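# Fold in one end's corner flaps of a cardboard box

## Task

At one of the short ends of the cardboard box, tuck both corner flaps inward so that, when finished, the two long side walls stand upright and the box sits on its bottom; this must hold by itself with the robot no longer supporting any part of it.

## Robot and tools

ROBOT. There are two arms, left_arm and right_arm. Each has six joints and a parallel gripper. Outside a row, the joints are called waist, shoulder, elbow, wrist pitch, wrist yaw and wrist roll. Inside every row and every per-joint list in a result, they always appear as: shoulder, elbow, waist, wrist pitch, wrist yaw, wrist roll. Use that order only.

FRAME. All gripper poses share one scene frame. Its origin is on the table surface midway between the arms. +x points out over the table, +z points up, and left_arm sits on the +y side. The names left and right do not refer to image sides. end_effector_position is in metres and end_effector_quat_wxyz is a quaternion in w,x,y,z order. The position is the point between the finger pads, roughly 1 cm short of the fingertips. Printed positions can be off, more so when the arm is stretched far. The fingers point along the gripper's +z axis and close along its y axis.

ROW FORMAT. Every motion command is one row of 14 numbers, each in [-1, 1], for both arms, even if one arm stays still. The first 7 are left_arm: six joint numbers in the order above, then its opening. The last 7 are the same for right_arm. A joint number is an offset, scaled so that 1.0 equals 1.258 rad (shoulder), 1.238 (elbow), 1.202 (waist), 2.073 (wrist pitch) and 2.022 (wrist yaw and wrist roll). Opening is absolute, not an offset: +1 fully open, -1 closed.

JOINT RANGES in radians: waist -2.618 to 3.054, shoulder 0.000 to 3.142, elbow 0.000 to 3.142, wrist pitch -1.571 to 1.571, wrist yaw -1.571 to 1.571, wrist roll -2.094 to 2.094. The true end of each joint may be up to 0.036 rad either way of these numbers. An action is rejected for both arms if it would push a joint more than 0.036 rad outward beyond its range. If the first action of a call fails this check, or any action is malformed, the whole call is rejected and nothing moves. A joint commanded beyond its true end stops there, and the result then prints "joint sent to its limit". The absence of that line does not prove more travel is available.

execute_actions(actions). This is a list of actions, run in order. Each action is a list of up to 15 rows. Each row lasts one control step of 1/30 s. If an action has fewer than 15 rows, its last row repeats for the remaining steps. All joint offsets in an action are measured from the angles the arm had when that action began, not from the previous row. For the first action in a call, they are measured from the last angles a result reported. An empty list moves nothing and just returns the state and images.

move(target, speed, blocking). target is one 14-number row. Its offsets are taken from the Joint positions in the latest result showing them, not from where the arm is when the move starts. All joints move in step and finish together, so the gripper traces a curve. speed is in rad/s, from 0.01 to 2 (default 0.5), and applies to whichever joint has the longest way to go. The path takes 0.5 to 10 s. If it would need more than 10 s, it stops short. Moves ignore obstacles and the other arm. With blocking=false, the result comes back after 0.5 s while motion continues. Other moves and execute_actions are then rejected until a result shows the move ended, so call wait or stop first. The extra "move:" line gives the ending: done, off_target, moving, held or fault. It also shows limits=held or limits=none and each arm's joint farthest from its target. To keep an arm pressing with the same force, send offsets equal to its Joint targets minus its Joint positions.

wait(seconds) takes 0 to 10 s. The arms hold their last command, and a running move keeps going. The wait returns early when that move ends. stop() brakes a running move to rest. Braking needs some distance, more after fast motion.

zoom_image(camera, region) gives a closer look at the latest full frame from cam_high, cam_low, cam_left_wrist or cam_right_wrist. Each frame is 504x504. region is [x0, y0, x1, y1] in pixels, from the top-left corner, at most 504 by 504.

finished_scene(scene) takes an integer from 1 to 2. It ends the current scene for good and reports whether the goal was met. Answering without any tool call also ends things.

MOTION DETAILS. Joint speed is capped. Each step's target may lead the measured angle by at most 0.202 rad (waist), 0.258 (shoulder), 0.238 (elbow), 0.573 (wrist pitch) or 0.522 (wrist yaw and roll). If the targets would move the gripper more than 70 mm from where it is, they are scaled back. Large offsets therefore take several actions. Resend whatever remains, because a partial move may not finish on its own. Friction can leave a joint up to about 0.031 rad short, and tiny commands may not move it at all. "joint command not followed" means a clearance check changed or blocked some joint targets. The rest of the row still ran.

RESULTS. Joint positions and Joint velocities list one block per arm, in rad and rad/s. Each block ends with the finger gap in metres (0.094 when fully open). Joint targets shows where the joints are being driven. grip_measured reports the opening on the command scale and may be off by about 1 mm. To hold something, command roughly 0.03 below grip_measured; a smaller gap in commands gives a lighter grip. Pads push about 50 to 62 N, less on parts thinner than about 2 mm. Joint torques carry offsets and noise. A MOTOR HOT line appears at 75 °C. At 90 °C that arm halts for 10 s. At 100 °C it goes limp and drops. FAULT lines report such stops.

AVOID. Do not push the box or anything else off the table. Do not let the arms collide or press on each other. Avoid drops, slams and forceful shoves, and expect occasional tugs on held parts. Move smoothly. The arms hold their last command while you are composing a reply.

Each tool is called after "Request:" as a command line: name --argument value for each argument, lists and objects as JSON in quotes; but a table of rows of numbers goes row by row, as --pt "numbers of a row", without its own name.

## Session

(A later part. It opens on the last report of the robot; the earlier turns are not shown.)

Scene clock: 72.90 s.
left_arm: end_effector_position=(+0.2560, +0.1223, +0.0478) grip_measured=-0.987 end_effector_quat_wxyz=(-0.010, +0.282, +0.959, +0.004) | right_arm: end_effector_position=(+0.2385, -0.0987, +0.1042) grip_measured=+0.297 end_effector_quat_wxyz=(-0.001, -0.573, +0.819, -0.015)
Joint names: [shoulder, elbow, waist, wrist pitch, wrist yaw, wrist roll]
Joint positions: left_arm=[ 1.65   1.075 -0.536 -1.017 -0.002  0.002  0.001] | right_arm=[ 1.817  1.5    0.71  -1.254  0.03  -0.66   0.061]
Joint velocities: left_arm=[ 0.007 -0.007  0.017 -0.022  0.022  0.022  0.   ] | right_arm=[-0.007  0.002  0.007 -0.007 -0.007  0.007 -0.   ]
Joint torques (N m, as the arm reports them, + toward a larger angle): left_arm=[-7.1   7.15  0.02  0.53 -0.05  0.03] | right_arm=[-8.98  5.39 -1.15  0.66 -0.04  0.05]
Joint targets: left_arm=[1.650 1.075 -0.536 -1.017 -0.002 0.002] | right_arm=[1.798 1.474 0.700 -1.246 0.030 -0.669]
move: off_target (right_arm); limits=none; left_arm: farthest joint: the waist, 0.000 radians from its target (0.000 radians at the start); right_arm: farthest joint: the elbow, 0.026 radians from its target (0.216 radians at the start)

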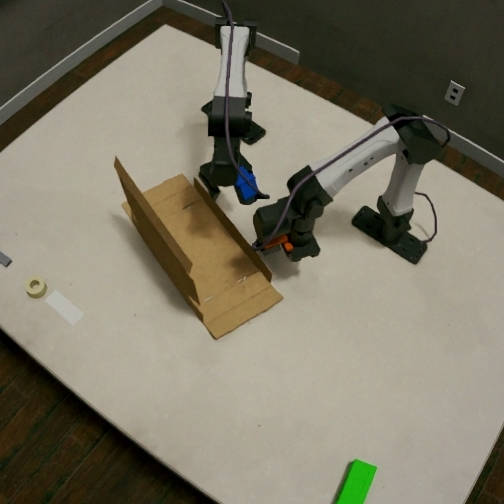

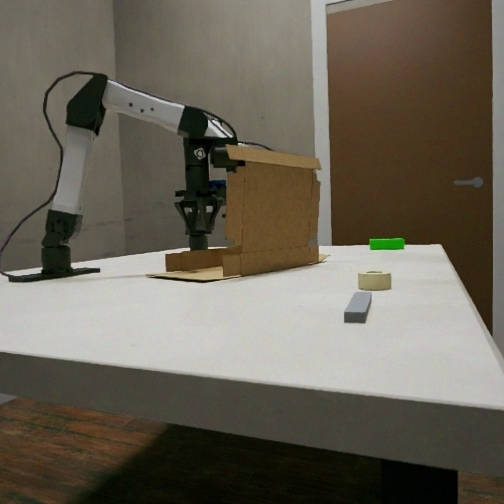

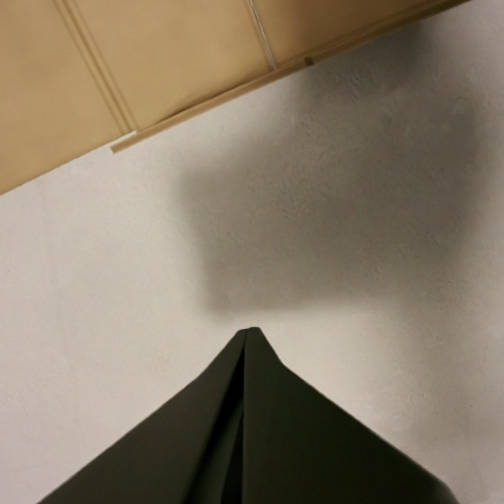

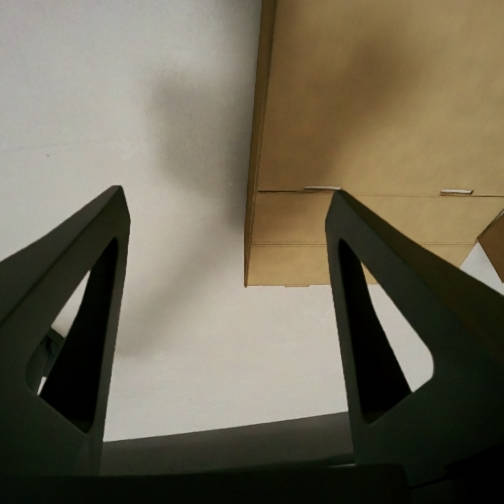

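Request:
move --target '[0,0,0,0,0,0,-1, 0.12,-0.10,0,0.114,0,0,0.3]' --speed 0.3

Request:
move --target '[0,0,0,0,0,0,-1, 0,0,0,0,0,0,-1]'

Scene clock: 79.60 s.
left_arm: end_effector_position=(+0.2560, +0.1223, +0.0478) grip_measured=-0.987 end_effector_quat_wxyz=(-0.010, +0.282, +0.959, +0.004) | right_arm: end_effector_position=(+0.2557, -0.0879, +0.0369) grip_measured=+0.297 end_effector_quat_wxyz=(-0.003, -0.573, +0.819, -0.015)
Joint names: [shoulder, elbow, waist, wrist pitch, wrist yaw, wrist roll]
Joint positions: left_arm=[ 1.65   1.075 -0.536 -1.017 -0.002  0.002  0.001] | right_arm=[ 1.945  1.397  0.71  -1.027  0.03  -0.66   0.061]
Joint velocities: left_arm=[ 0.007 -0.002 -0.022 -0.066 -0.007 -0.007 -0.   ] | right_arm=[-0.012 -0.022  0.007 -0.051 -0.007 -0.051 -0.002]
Joint torques (N m, as the arm reports them, + toward a larger angle): left_arm=[-7.14  7.26  0.1   0.51 -0.05  0.02] | right_arm=[-7.24  5.38 -0.2   0.65 -0.03  0.13]
Joint targets: left_arm=[1.650 1.075 -0.536 -1.017 -0.002 0.002] | right_arm=[1.968 1.376 0.710 -1.018 0.030 -0.660]
move: off_target (right_arm); limits=none; left_arm: farthest joint: the waist, 0.000 radians from its target (0.000 radians at the start); right_arm: farthest joint: the shoulder, 0.023 radians from its target (0.151 radians at the start)

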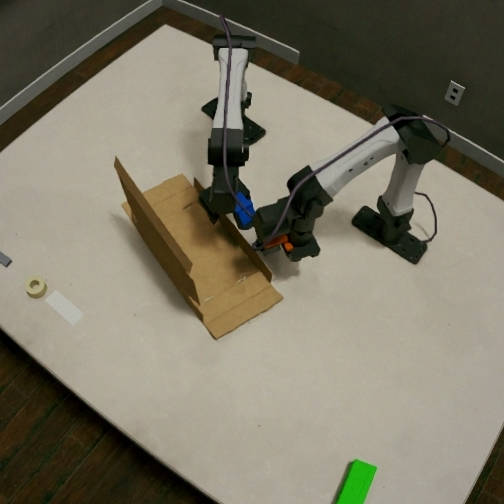

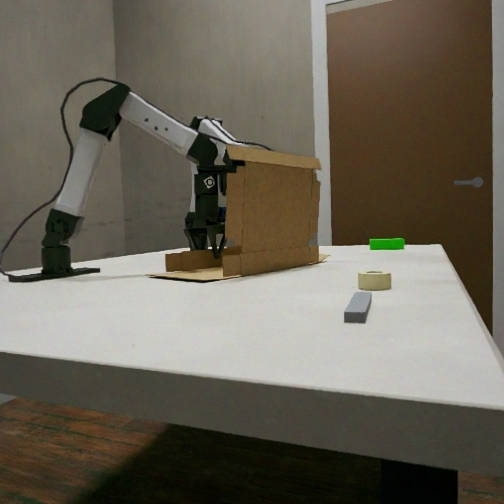

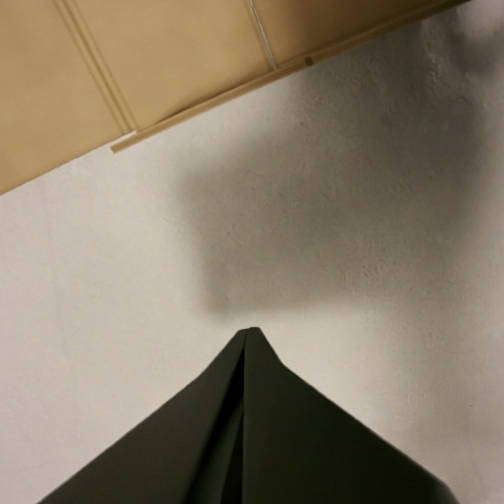

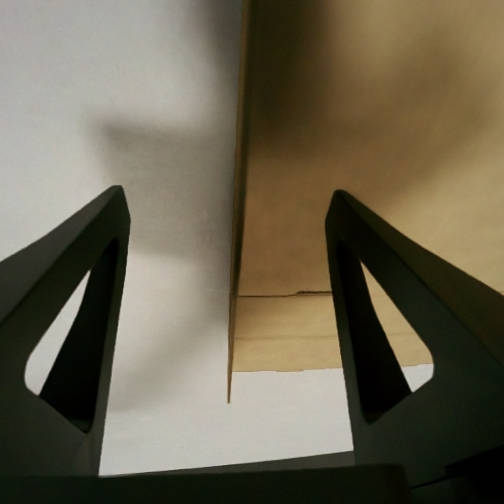

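Scene clock: 80.10 s.
left_arm: end_effector_position=(+0.2560, +0.1223, +0.0478) grip_measured=-0.987 end_effector_quat_wxyz=(-0.010, +0.282, +0.959, +0.004) | right_arm: end_effector_position=(+0.2560, -0.0881, +0.0369) grip_measured=-0.971 end_effector_quat_wxyz=(-0.003, -0.573, +0.819, -0.016)
Joint names: [shoulder, elbow, waist, wrist pitch, wrist yaw, wrist roll]
Joint positions: left_arm=[ 1.65   1.075 -0.536 -1.017 -0.002  0.002  0.001] | right_arm=[ 1.945  1.397  0.71  -1.027  0.032 -0.66   0.001]
Joint velocities: left_arm=[ 0.002  0.002  0.002 -0.007  0.007 -0.022 -0.001] | right_arm=[-0.002 -0.007 -0.012  0.007 -0.007 -0.022  0.002]
Joint torques (N m, as the arm reports them, + toward a larger angle): left_arm=[-7.09  7.16 -0.02  0.51 -0.04  0.01] | right_arm=[-8.6   7.05 -0.17  0.56 -0.06  0.13]
Joint targets: left_arm=[1.650 1.075 -0.536 -1.017 -0.002 0.002] | right_arm=[1.945 1.397 0.710 -1.027 0.030 -0.660]
move: done; limits=none; left_arm: farthest joint: the waist, 0.000 radians from its target (0.000 radians at the start); right_arm: farthest joint: the wrist yaw, 0.002 radians from its target (0.000 radians at the start)

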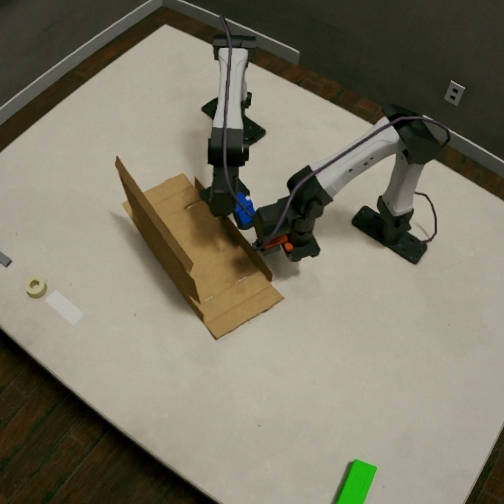

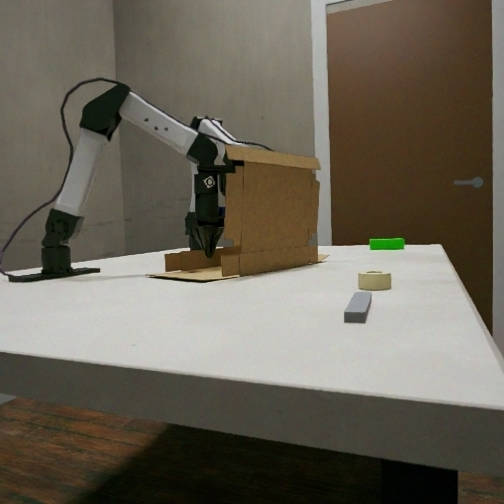

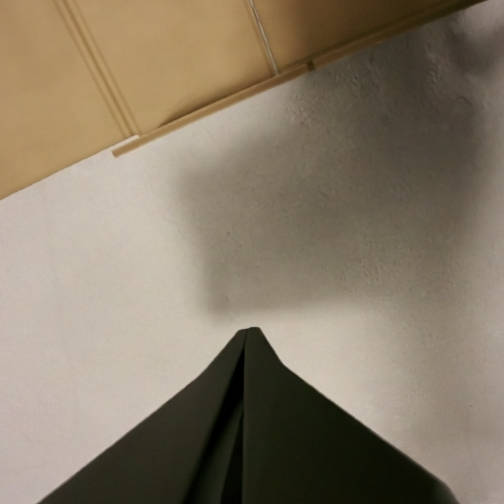

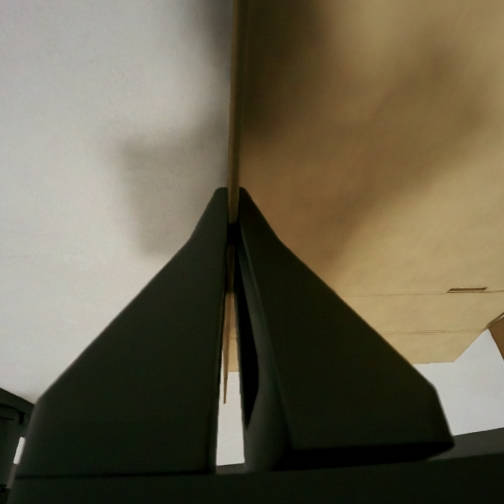

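Request:
move --target '[0.02,-0.03,0.07,0,0,0,-1, 0,0,0,0,0,0,-1]' --speed 0.3

Request:
move --target '[0.32,0.38,0,0,0,0,-1, 0,0,0,0,0,0,-1]' --speed 0.2

Scene clock: 85.40 s.
left_arm: end_effector_position=(+0.2610, +0.1431, +0.0433) grip_measured=-0.987 end_effector_quat_wxyz=(-0.019, +0.246, +0.969, +0.006) | right_arm: end_effector_position=(+0.2560, -0.0881, +0.0369) grip_measured=-0.971 end_effector_quat_wxyz=(-0.003, -0.573, +0.819, -0.016)
Joint names: [shoulder, elbow, waist, wrist pitch, wrist yaw, wrist roll]
Joint positions: left_arm=[ 1.65   1.055 -0.46  -1.016 -0.002  0.002  0.001] | right_arm=[ 1.945  1.397  0.71  -1.027  0.032 -0.66   0.001]
Joint velocities: left_arm=[-0.012  0.027 -0.022  0.022 -0.022 -0.007 -0.   ] | right_arm=[-0.002 -0.012 -0.007 -0.037 -0.007  0.037 -0.   ]
Joint torques (N m, as the arm reports them, + toward a larger angle): left_arm=[-5.29  5.48  0.88  0.45 -0.04  0.04] | right_arm=[-8.62  7.05 -0.25  0.56 -0.03  0.13]
Joint targets: left_arm=[1.676 1.038 -0.451 -1.017 -0.002 0.002] | right_arm=[1.945 1.397 0.710 -1.027 0.032 -0.660]
move: off_target (left_arm); limits=none; left_arm: farthest joint: the shoulder, 0.025 radians from its target (0.025 radians at the start); right_arm: farthest joint: the waist, 0.000 radians from its target (0.000 radians at the start)

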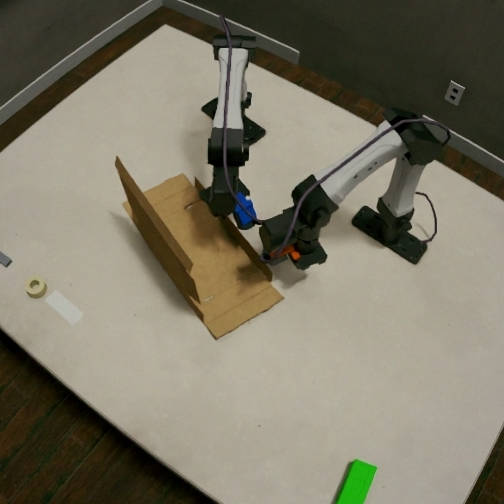

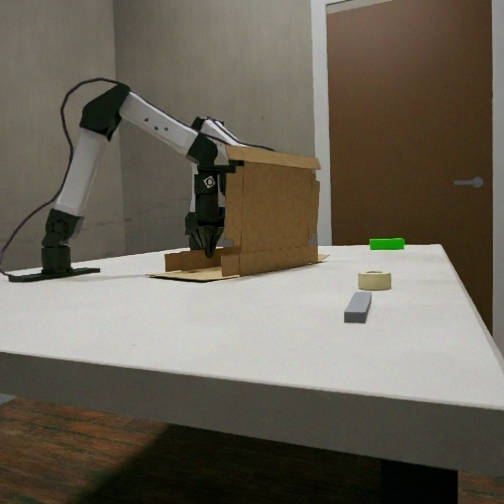

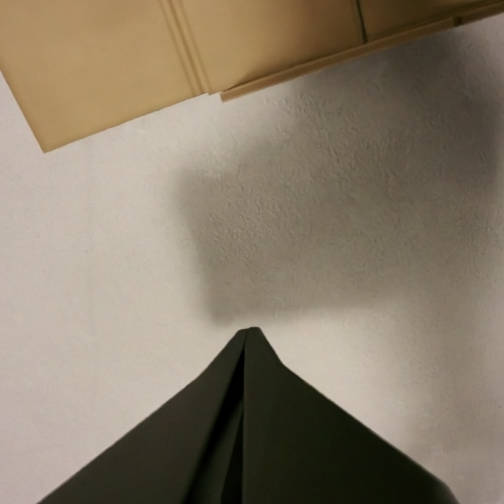

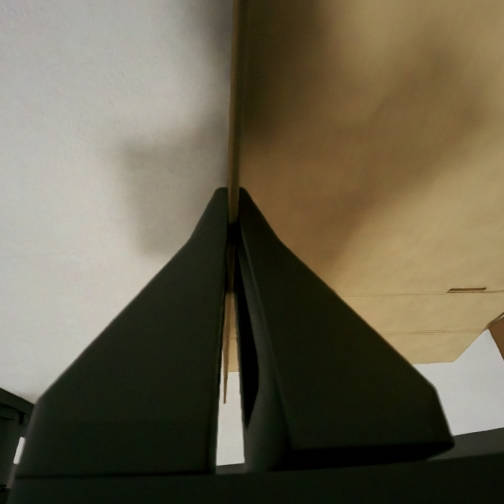

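Scene clock: 88.10 s.
left_arm: end_effector_position=(+0.3635, +0.0888, +0.0315) grip_measured=-0.987 end_effector_quat_wxyz=(+0.009, +0.246, +0.969, +0.002) | right_arm: end_effector_position=(+0.2571, -0.0885, +0.0370) grip_measured=-0.971 end_effector_quat_wxyz=(-0.001, -0.571, +0.821, -0.018)
Joint names: [shoulder, elbow, waist, wrist pitch, wrist yaw, wrist roll]
Joint positions: left_arm=[ 2.035  1.504 -0.46  -1.024 -0.007  0.002  0.001] | right_arm=[ 1.945  1.397  0.71  -1.024  0.037 -0.655  0.001]
Joint velocities: left_arm=[-0.002  0.007 -0.002  0.007  0.007  0.022 -0.   ] | right_arm=[-0.007  0.002 -0.027 -0.037  0.022  0.007 -0.001]
Joint torques (N m, as the arm reports them, + toward a larger angle): left_arm=[-9.35  9.12 -0.21  0.66  0.    0.01] | right_arm=[-8.65  7.04 -0.24  0.53 -0.09  0.07]
Joint targets: left_arm=[2.053 1.526 -0.460 -1.016 -0.002 0.002] | right_arm=[1.945 1.397 0.710 -1.027 0.031 -0.660]
move: off_target (left_arm); limits=none; left_arm: farthest joint: the elbow, 0.021 radians from its target (0.470 radians at the start); right_arm: farthest joint: the wrist yaw, 0.005 radians from its target (0.000 radians at the start)

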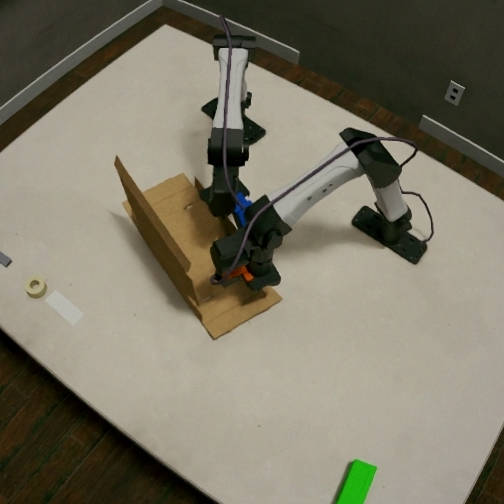

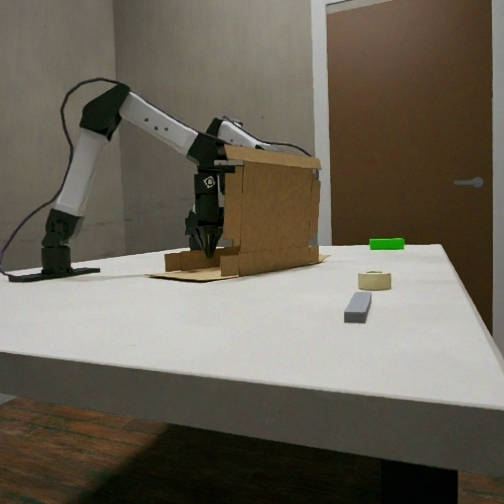

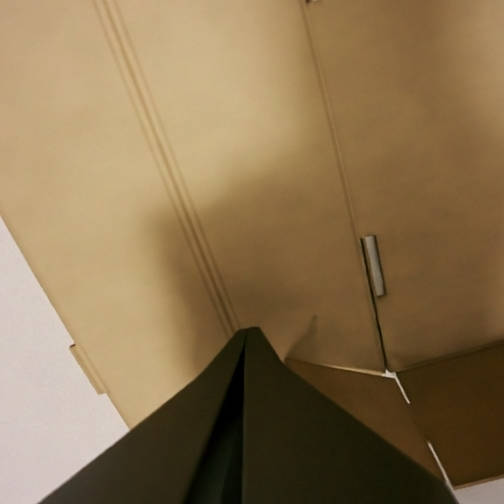

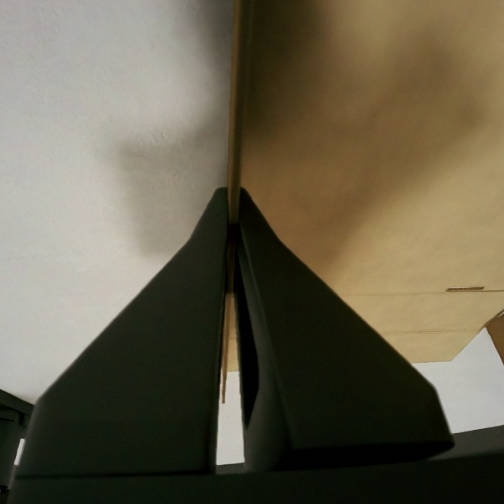

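Request:
move --target '[0,0,0.07,0,0,0,-1, 0,0,0,0,0,0,-1]' --speed 0.3

Request:
move --target '[-0.17,-0.21,0,0,0,0,-1, 0,0,0,0,0,0,-1]' --speed 0.3

Request:
move --target '[0,0,-0.11,0,0,0,-1, 0,0,0,0,0,0,-1]' --speed 0.3

Request:
move --target '[0.14,0.16,-0.05,0,0,0,-1, 0,0,0,0,0,0,-1]' --speed 0.15

Scene clock: 95.20 s.
left_arm: end_effector_position=(+0.3767, +0.1159, +0.0315) grip_measured=-0.987 end_effector_quat_wxyz=(+0.008, +0.208, +0.978, +0.002) | right_arm: end_effector_position=(+0.2571, -0.0885, +0.0370) grip_measured=-0.971 end_effector_quat_wxyz=(-0.001, -0.571, +0.821, -0.019)
Joint names: [shoulder, elbow, waist, wrist pitch, wrist yaw, wrist roll]
Joint positions: left_arm=[ 2.035  1.504 -0.381 -1.024 -0.007  0.002  0.001] | right_arm=[ 1.945  1.397  0.71  -1.024  0.037 -0.655  0.001]
Joint velocities: left_arm=[-0.002 -0.007  0.002  0.066 -0.066  0.037 -0.   ] | right_arm=[ 0.012  0.002  0.007  0.022 -0.037 -0.081 -0.   ]
Joint torques (N m, as the arm reports them, + toward a larger angle): left_arm=[-10.74   7.34   0.8    0.59  -0.07   0.03] | right_arm=[-8.62  7.03 -0.2   0.57 -0.04  0.12]
Joint targets: left_arm=[2.035 1.504 -0.376 -1.024 -0.007 0.002] | right_arm=[1.945 1.397 0.710 -1.024 0.037 -0.655]
move: done; limits=none; left_arm: farthest joint: the waist, 0.006 radians from its target (0.084 radians at the start); right_arm: farthest joint: the waist, 0.000 radians from its target (0.000 radians at the start)

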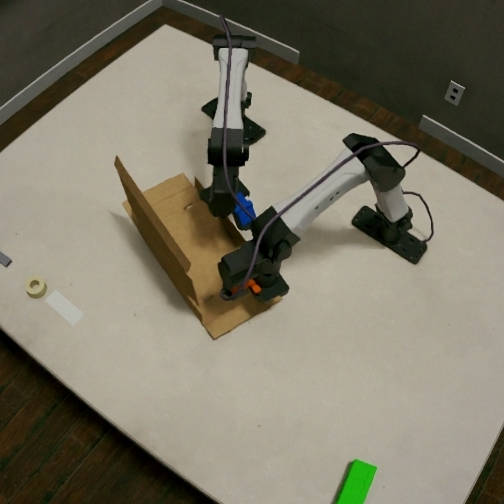

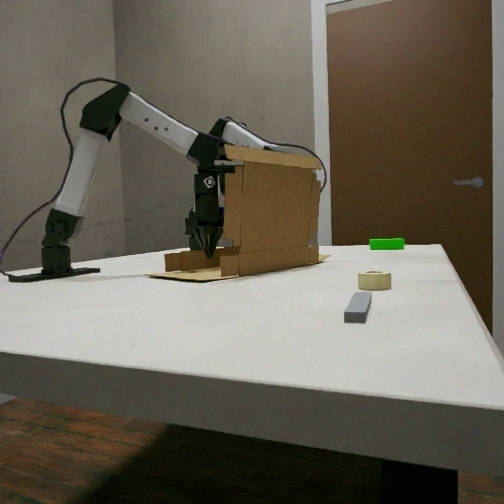

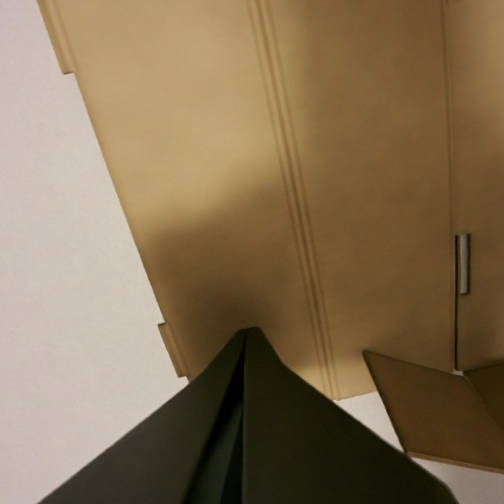

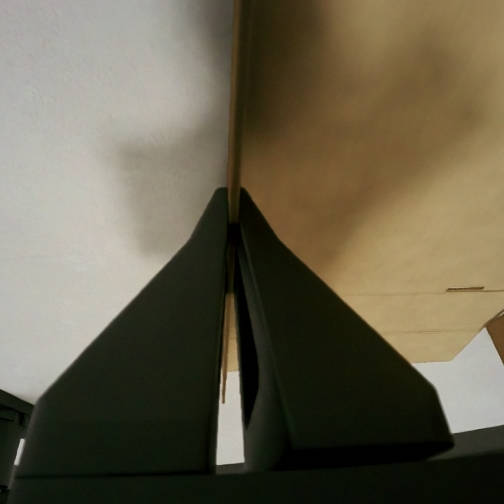

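Scene clock: 96.40 s.
left_arm: end_effector_position=(+0.3191, +0.1414, +0.0379) grip_measured=-0.987 end_effector_quat_wxyz=(-0.016, +0.208, +0.978, +0.007) | right_arm: end_effector_position=(+0.2571, -0.0885, +0.0370) grip_measured=-0.971 end_effector_quat_wxyz=(-0.001, -0.571, +0.821, -0.019)
Joint names: [shoulder, elbow, waist, wrist pitch, wrist yaw, wrist roll]
Joint positions: left_arm=[ 1.843  1.263 -0.381 -1.024 -0.007  0.002  0.001] | right_arm=[ 1.945  1.397  0.71  -1.024  0.037 -0.655  0.001]
Joint velocities: left_arm=[ 0.002 -0.012 -0.002  0.022  0.022  0.037  0.   ] | right_arm=[-0.007 -0.002 -0.017 -0.051  0.051 -0.037  0.002]
Joint torques (N m, as the arm reports them, + toward a larger angle): left_arm=[-10.53   5.25  -0.07   0.47  -0.03   0.02] | right_arm=[-8.67  7.04 -0.22  0.57 -0.03  0.12]
Joint targets: left_arm=[1.821 1.244 -0.381 -1.024 -0.007 0.002] | right_arm=[1.945 1.397 0.710 -1.024 0.037 -0.655]
move: off_target (left_arm); limits=none; left_arm: farthest joint: the shoulder, 0.022 radians from its target (0.213 radians at the start); right_arm: farthest joint: the waist, 0.000 radians from its target (0.000 radians at the start)

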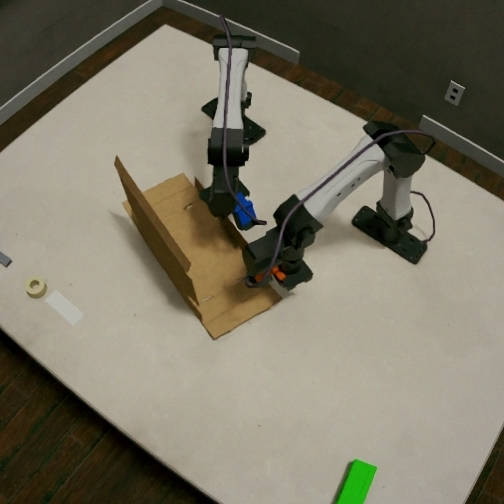

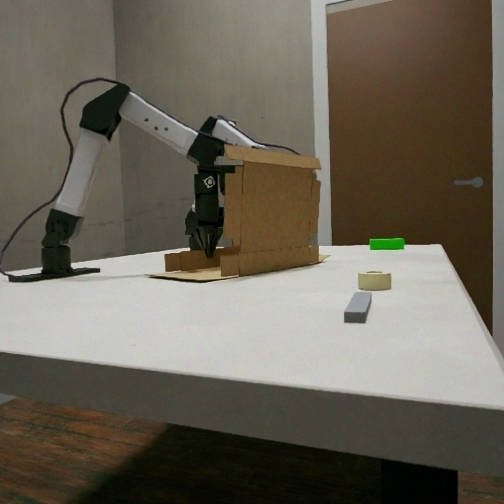

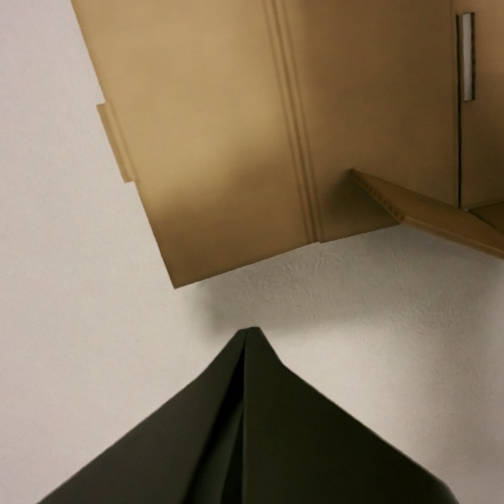

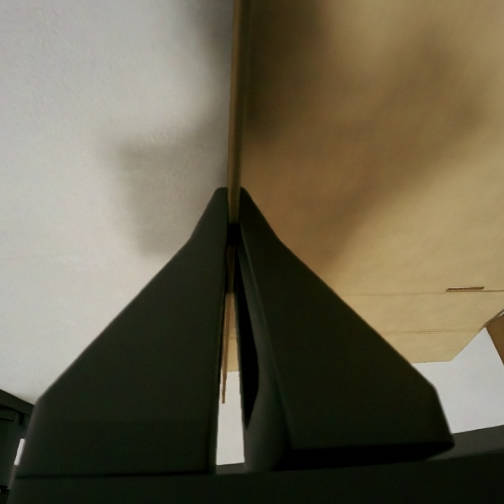

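Scene clock: 97.20 s.
left_arm: end_effector_position=(+0.3006, +0.1054, +0.0379) grip_measured=-0.987 end_effector_quat_wxyz=(-0.015, +0.269, +0.963, +0.008) | right_arm: end_effector_position=(+0.2571, -0.0885, +0.0370) grip_measured=-0.971 end_effector_quat_wxyz=(-0.001, -0.571, +0.821, -0.019)
Joint names: [shoulder, elbow, waist, wrist pitch, wrist yaw, wrist roll]
Joint positions: left_arm=[ 1.843  1.263 -0.508 -1.024 -0.007  0.002  0.001] | right_arm=[ 1.945  1.397  0.71  -1.024  0.037 -0.655  0.001]
Joint velocities: left_arm=[ 0.002  0.002 -0.007  0.007  0.022  0.007  0.001] | right_arm=[-0.012 -0.007  0.007  0.051 -0.037 -0.037  0.   ]
Joint torques (N m, as the arm reports them, + toward a larger angle): left_arm=[-8.86  7.05 -0.49  0.47 -0.07  0.01] | right_arm=[-8.64  7.06 -0.23  0.57 -0.04  0.13]
Joint targets: left_arm=[1.843 1.263 -0.514 -1.024 -0.007 0.002] | right_arm=[1.945 1.397 0.710 -1.024 0.037 -0.655]
move: done; limits=none; left_arm: farthest joint: the waist, 0.006 radians from its target (0.132 radians at the start); right_arm: farthest joint: the waist, 0.000 radians from its target (0.000 radians at the start)

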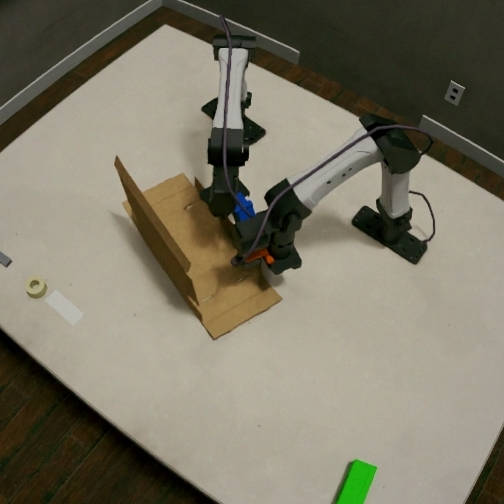

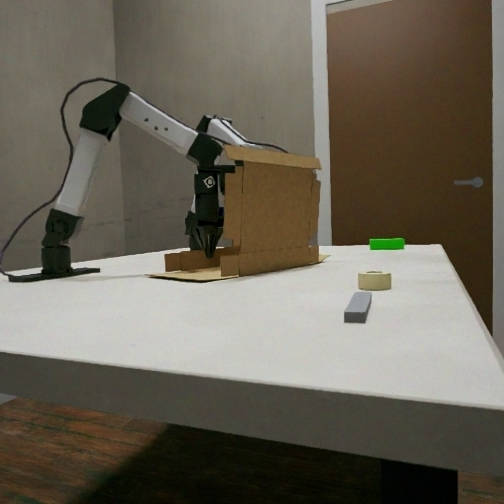

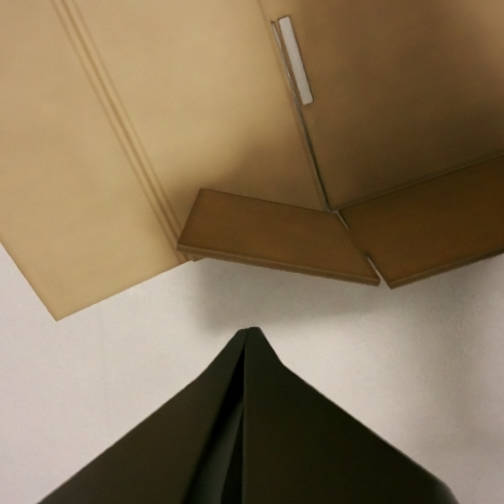

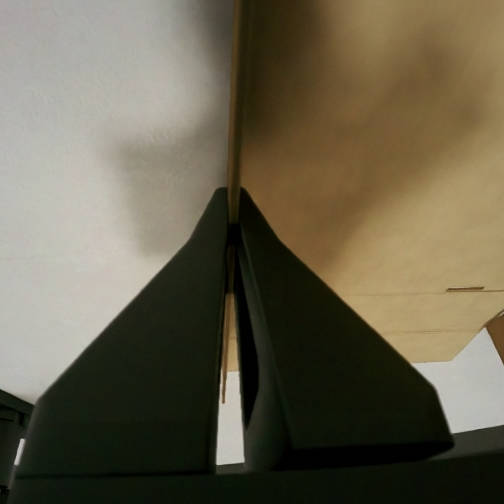

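Scene clock: 98.87 s.
left_arm: end_effector_position=(+0.3246, +0.0761, +0.0310) grip_measured=-0.987 end_effector_quat_wxyz=(-0.019, +0.290, +0.957, +0.018) | right_arm: end_effector_position=(+0.2583, -0.0899, +0.0371) grip_measured=-0.971 end_effector_quat_wxyz=(-0.001, -0.569, +0.822, -0.024)
Joint names: [shoulder, elbow, waist, wrist pitch, wrist yaw, wrist roll]
Joint positions: left_arm=[ 1.993  1.44  -0.551 -1.064 -0.023  0.002  0.001] | right_arm=[ 1.945  1.397  0.71  -1.022  0.048 -0.649  0.001]
Joint velocities: left_arm=[ 0.007 -0.007 -0.022 -0.051 -0.066  0.051 -0.   ] | right_arm=[ 0.012  0.032  0.002 -0.022 -0.007 -0.022  0.001]
Joint torques (N m, as the arm reports them, + toward a larger angle): left_arm=[-8.31  9.02 -1.58  0.93  0.08  0.04] | right_arm=[-8.64  7.05 -0.21  0.56 -0.14  0.07]
Joint targets: left_arm=[2.020 1.461 -0.568 -1.024 -0.008 0.002] | right_arm=[1.945 1.397 0.710 -1.024 0.038 -0.655]
move: off_target (left_arm); limits=none; left_arm: farthest joint: the wrist pitch, 0.040 radians from its target (0.000 radians at the start); right_arm: farthest joint: the wrist yaw, 0.011 radians from its target (0.000 radians at the start)

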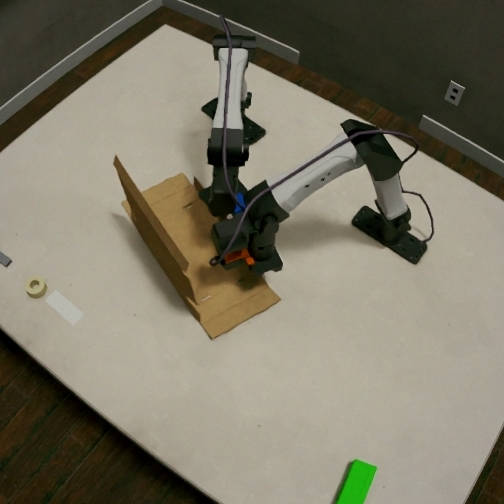

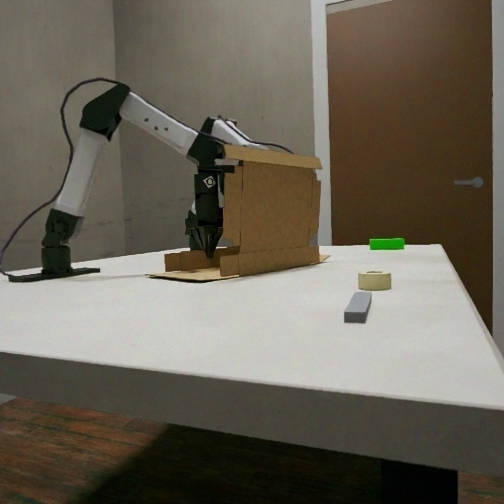

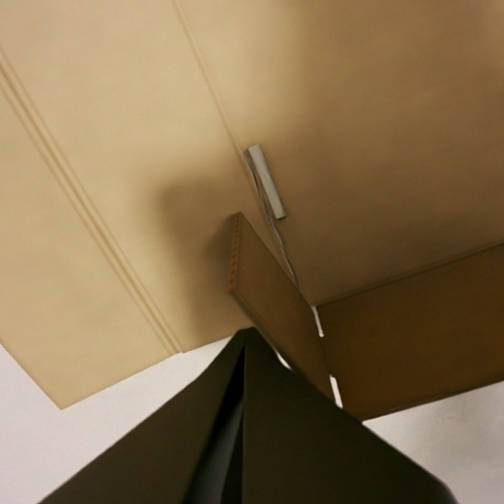

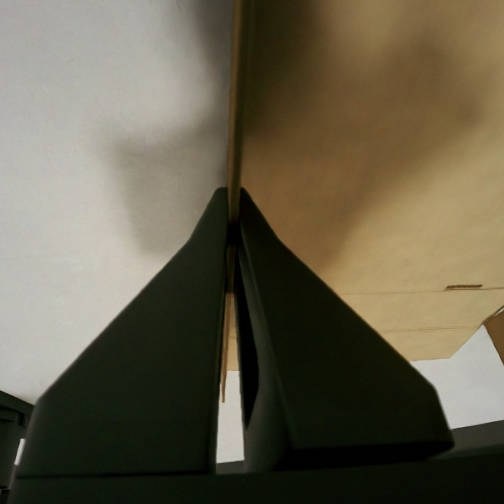

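Good; continue forward then sideways.

Request:
move --target '[0.08,0.1,0,0.03,0,0,-1, 0,0,0,0,0,0,-1]' --speed 0.15

Request:
move --target '[0,0,-0.07,0,0,0,-1, 0,0,0,0,0,0,-1]' --speed 0.1

Request:
move --target '[0,0,0.15,0,0,0,-1, 0,0,0,0,0,0,-1]' --speed 0.3

Scene clock: 105.87 s.
left_arm: end_effector_position=(+0.3573, +0.0562, +0.0261) grip_measured=-0.987 end_effector_quat_wxyz=(+0.016, +0.289, +0.957, +0.012) | right_arm: end_effector_position=(+0.2587, -0.0902, +0.0371) grip_measured=-0.971 end_effector_quat_wxyz=(-0.001, -0.568, +0.823, -0.025)
Joint names: [shoulder, elbow, waist, wrist pitch, wrist yaw, wrist roll]
Joint positions: left_arm=[ 2.075  1.541 -0.551 -1.013 -0.032  0.002  0.001] | right_arm=[ 1.945  1.397  0.71  -1.022  0.05  -0.648  0.001]
Joint velocities: left_arm=[ 0.002  0.007 -0.012  0.051  0.037  0.037  0.   ] | right_arm=[ 0.012 -0.017 -0.007  0.037 -0.022  0.022 -0.001]
Joint torques (N m, as the arm reports them, + toward a larger angle): left_arm=[-9.74  9.33 -0.02  0.69  0.01  0.  ] | right_arm=[-8.65  7.01 -0.21  0.56 -0.06  0.12]
Joint targets: left_arm=[2.093 1.563 -0.551 -1.002 -0.023 0.002] | right_arm=[1.945 1.397 0.710 -1.022 0.048 -0.649]
move: off_target (left_arm); limits=none; left_arm: farthest joint: the elbow, 0.022 radians from its target (0.124 radians at the start); right_arm: farthest joint: the wrist yaw, 0.002 radians from its target (0.000 radians at the start)

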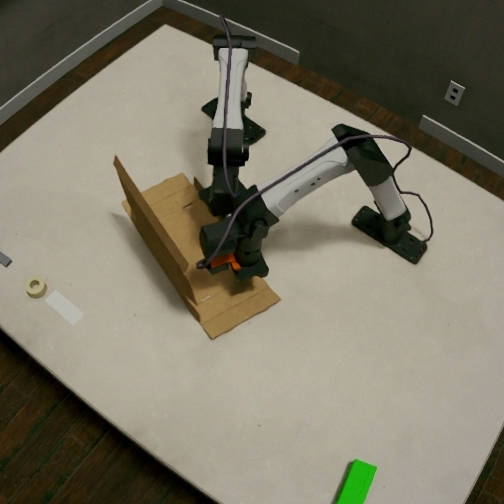

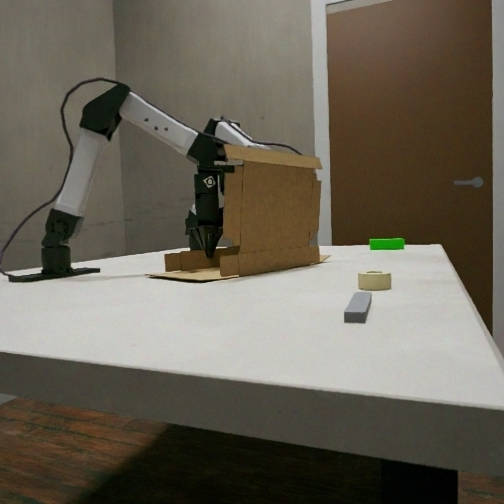

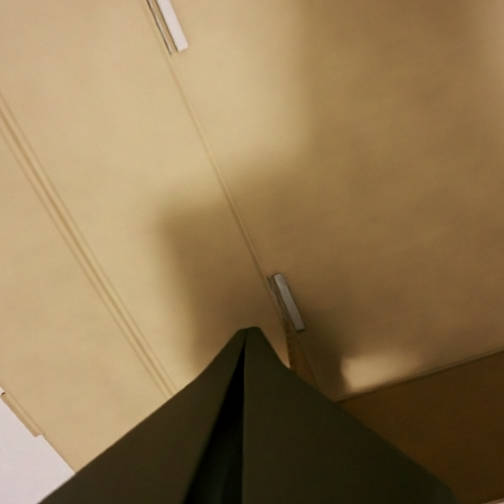

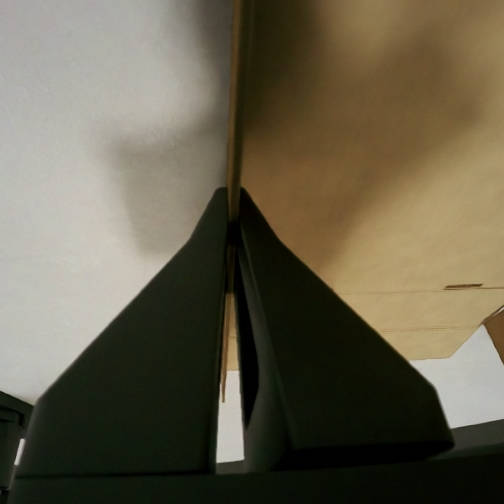

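Scene clock: 106.93 s.
left_arm: end_effector_position=(+0.3514, +0.0471, +0.0262) grip_measured=-0.987 end_effector_quat_wxyz=(+0.019, +0.306, +0.952, +0.021) | right_arm: end_effector_position=(+0.2587, -0.0902, +0.0371) grip_measured=-0.971 end_effector_quat_wxyz=(-0.001, -0.568, +0.823, -0.025)
Joint names: [shoulder, elbow, waist, wrist pitch, wrist yaw, wrist roll]
Joint positions: left_arm=[ 2.075  1.541 -0.587 -1.013 -0.051  0.002  0.001] | right_arm=[ 1.945  1.397  0.71  -1.022  0.05  -0.648  0.001]
Joint velocities: left_arm=[-0.002 -0.007  0.022  0.022  0.066 -0.037 -0.001] | right_arm=[ 0.017 -0.022 -0.012 -0.007  0.037 -0.007 -0.002]
Joint torques (N m, as the arm reports them, + toward a larger angle): left_arm=[-11.22   7.28  -0.02   0.6   -0.06  -0.01] | right_arm=[-8.64  7.01 -0.19  0.57 -0.03  0.12]
Joint targets: left_arm=[2.075 1.541 -0.586 -1.013 -0.048 0.002] | right_arm=[1.945 1.397 0.710 -1.022 0.050 -0.648]
move: held (left_arm); limits=held; held on 14 of 32 steps (left_arm), including the last (left_arm); left_arm: farthest joint: the waist, 0.048 radians from its target (0.084 radians at the start); right_arm: farthest joint: the waist, 0.000 radians from its target (0.000 radians at the start)
joint command not followed: on one or more control steps a check withheld the commanded joint targets of the left arm, and it was not sent them on those steps. On the call's last step the targets were still withheld.
cause: the commanded joint targets would bring a part of the robot too close to another arm (this arm's wrist (the part past the wrist pitch) and the other arm's wrist (the part past the wrist pitch)); next, command targets that bring no part of the robot closer to that arm.

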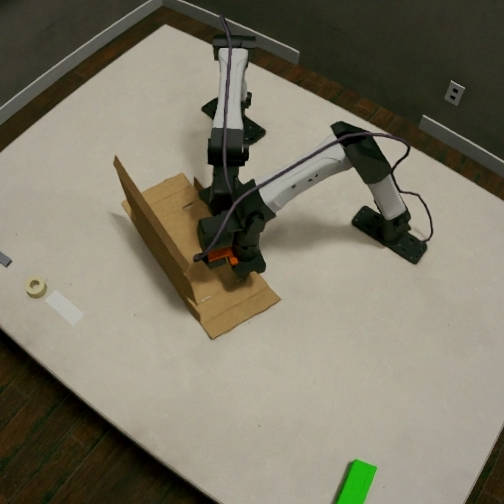

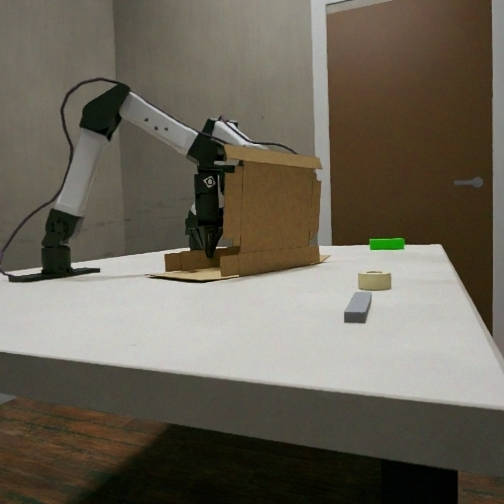

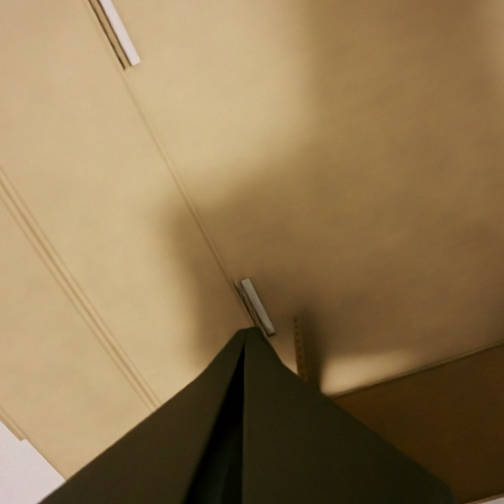

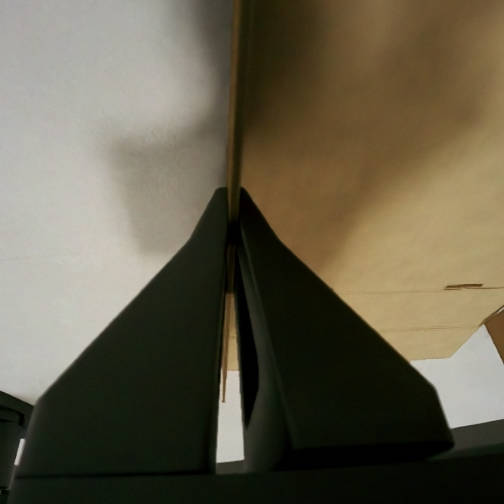

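Scene clock: 107.90 s.
left_arm: end_effector_position=(+0.3856, +0.1081, +0.0262) grip_measured=-0.987 end_effector_quat_wxyz=(+0.017, +0.221, +0.975, +0.022) | right_arm: end_effector_position=(+0.2587, -0.0902, +0.0371) grip_measured=-0.971 end_effector_quat_wxyz=(-0.001, -0.568, +0.823, -0.025)
Joint names: [shoulder, elbow, waist, wrist pitch, wrist yaw, wrist roll]
Joint positions: left_arm=[ 2.075  1.541 -0.409 -1.013 -0.051  0.002  0.001] | right_arm=[ 1.945  1.397  0.71  -1.022  0.05  -0.648  0.001]
Joint velocities: left_arm=[-0.012  0.002 -0.012 -0.081 -0.066  0.022  0.   ] | right_arm=[ 0.007  0.007 -0.007 -0.022  0.007  0.051 -0.001]
Joint torques (N m, as the arm reports them, + toward a larger angle): left_arm=[-11.16   7.47   0.18   0.62   0.     0.02] | right_arm=[-8.66  7.   -0.19  0.58 -0.02  0.13]
Joint targets: left_arm=[2.075 1.541 -0.406 -1.013 -0.051 0.002] | right_arm=[1.945 1.397 0.710 -1.022 0.050 -0.648]
move: done; limits=none; left_arm: farthest joint: the waist, 0.003 radians from its target (0.180 radians at the start); right_arm: farthest joint: the waist, 0.000 radians from its target (0.000 radians at the start)

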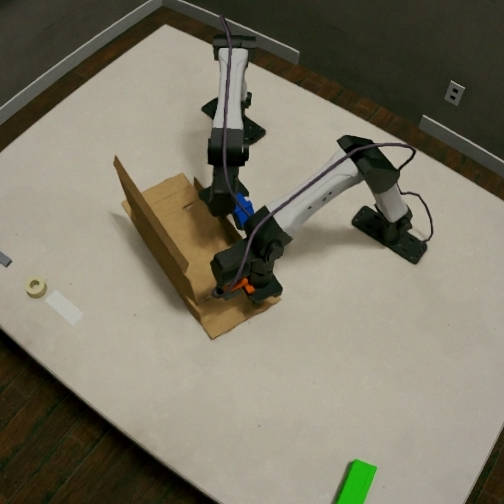

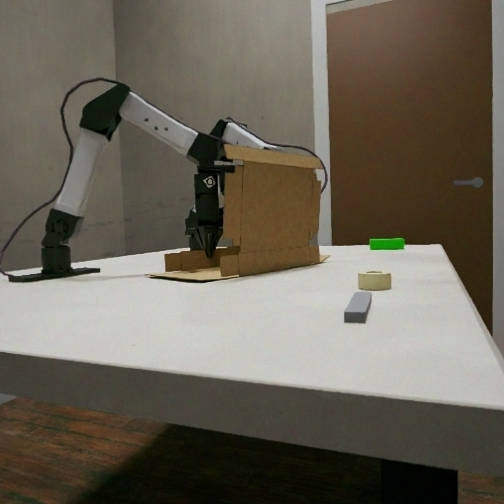

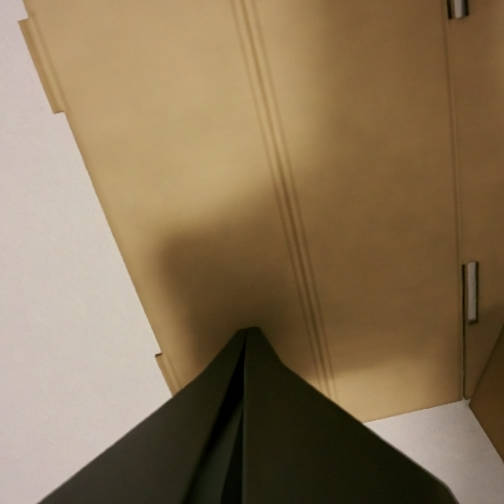

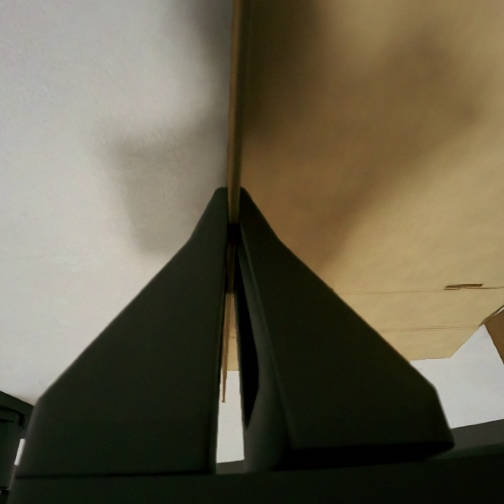

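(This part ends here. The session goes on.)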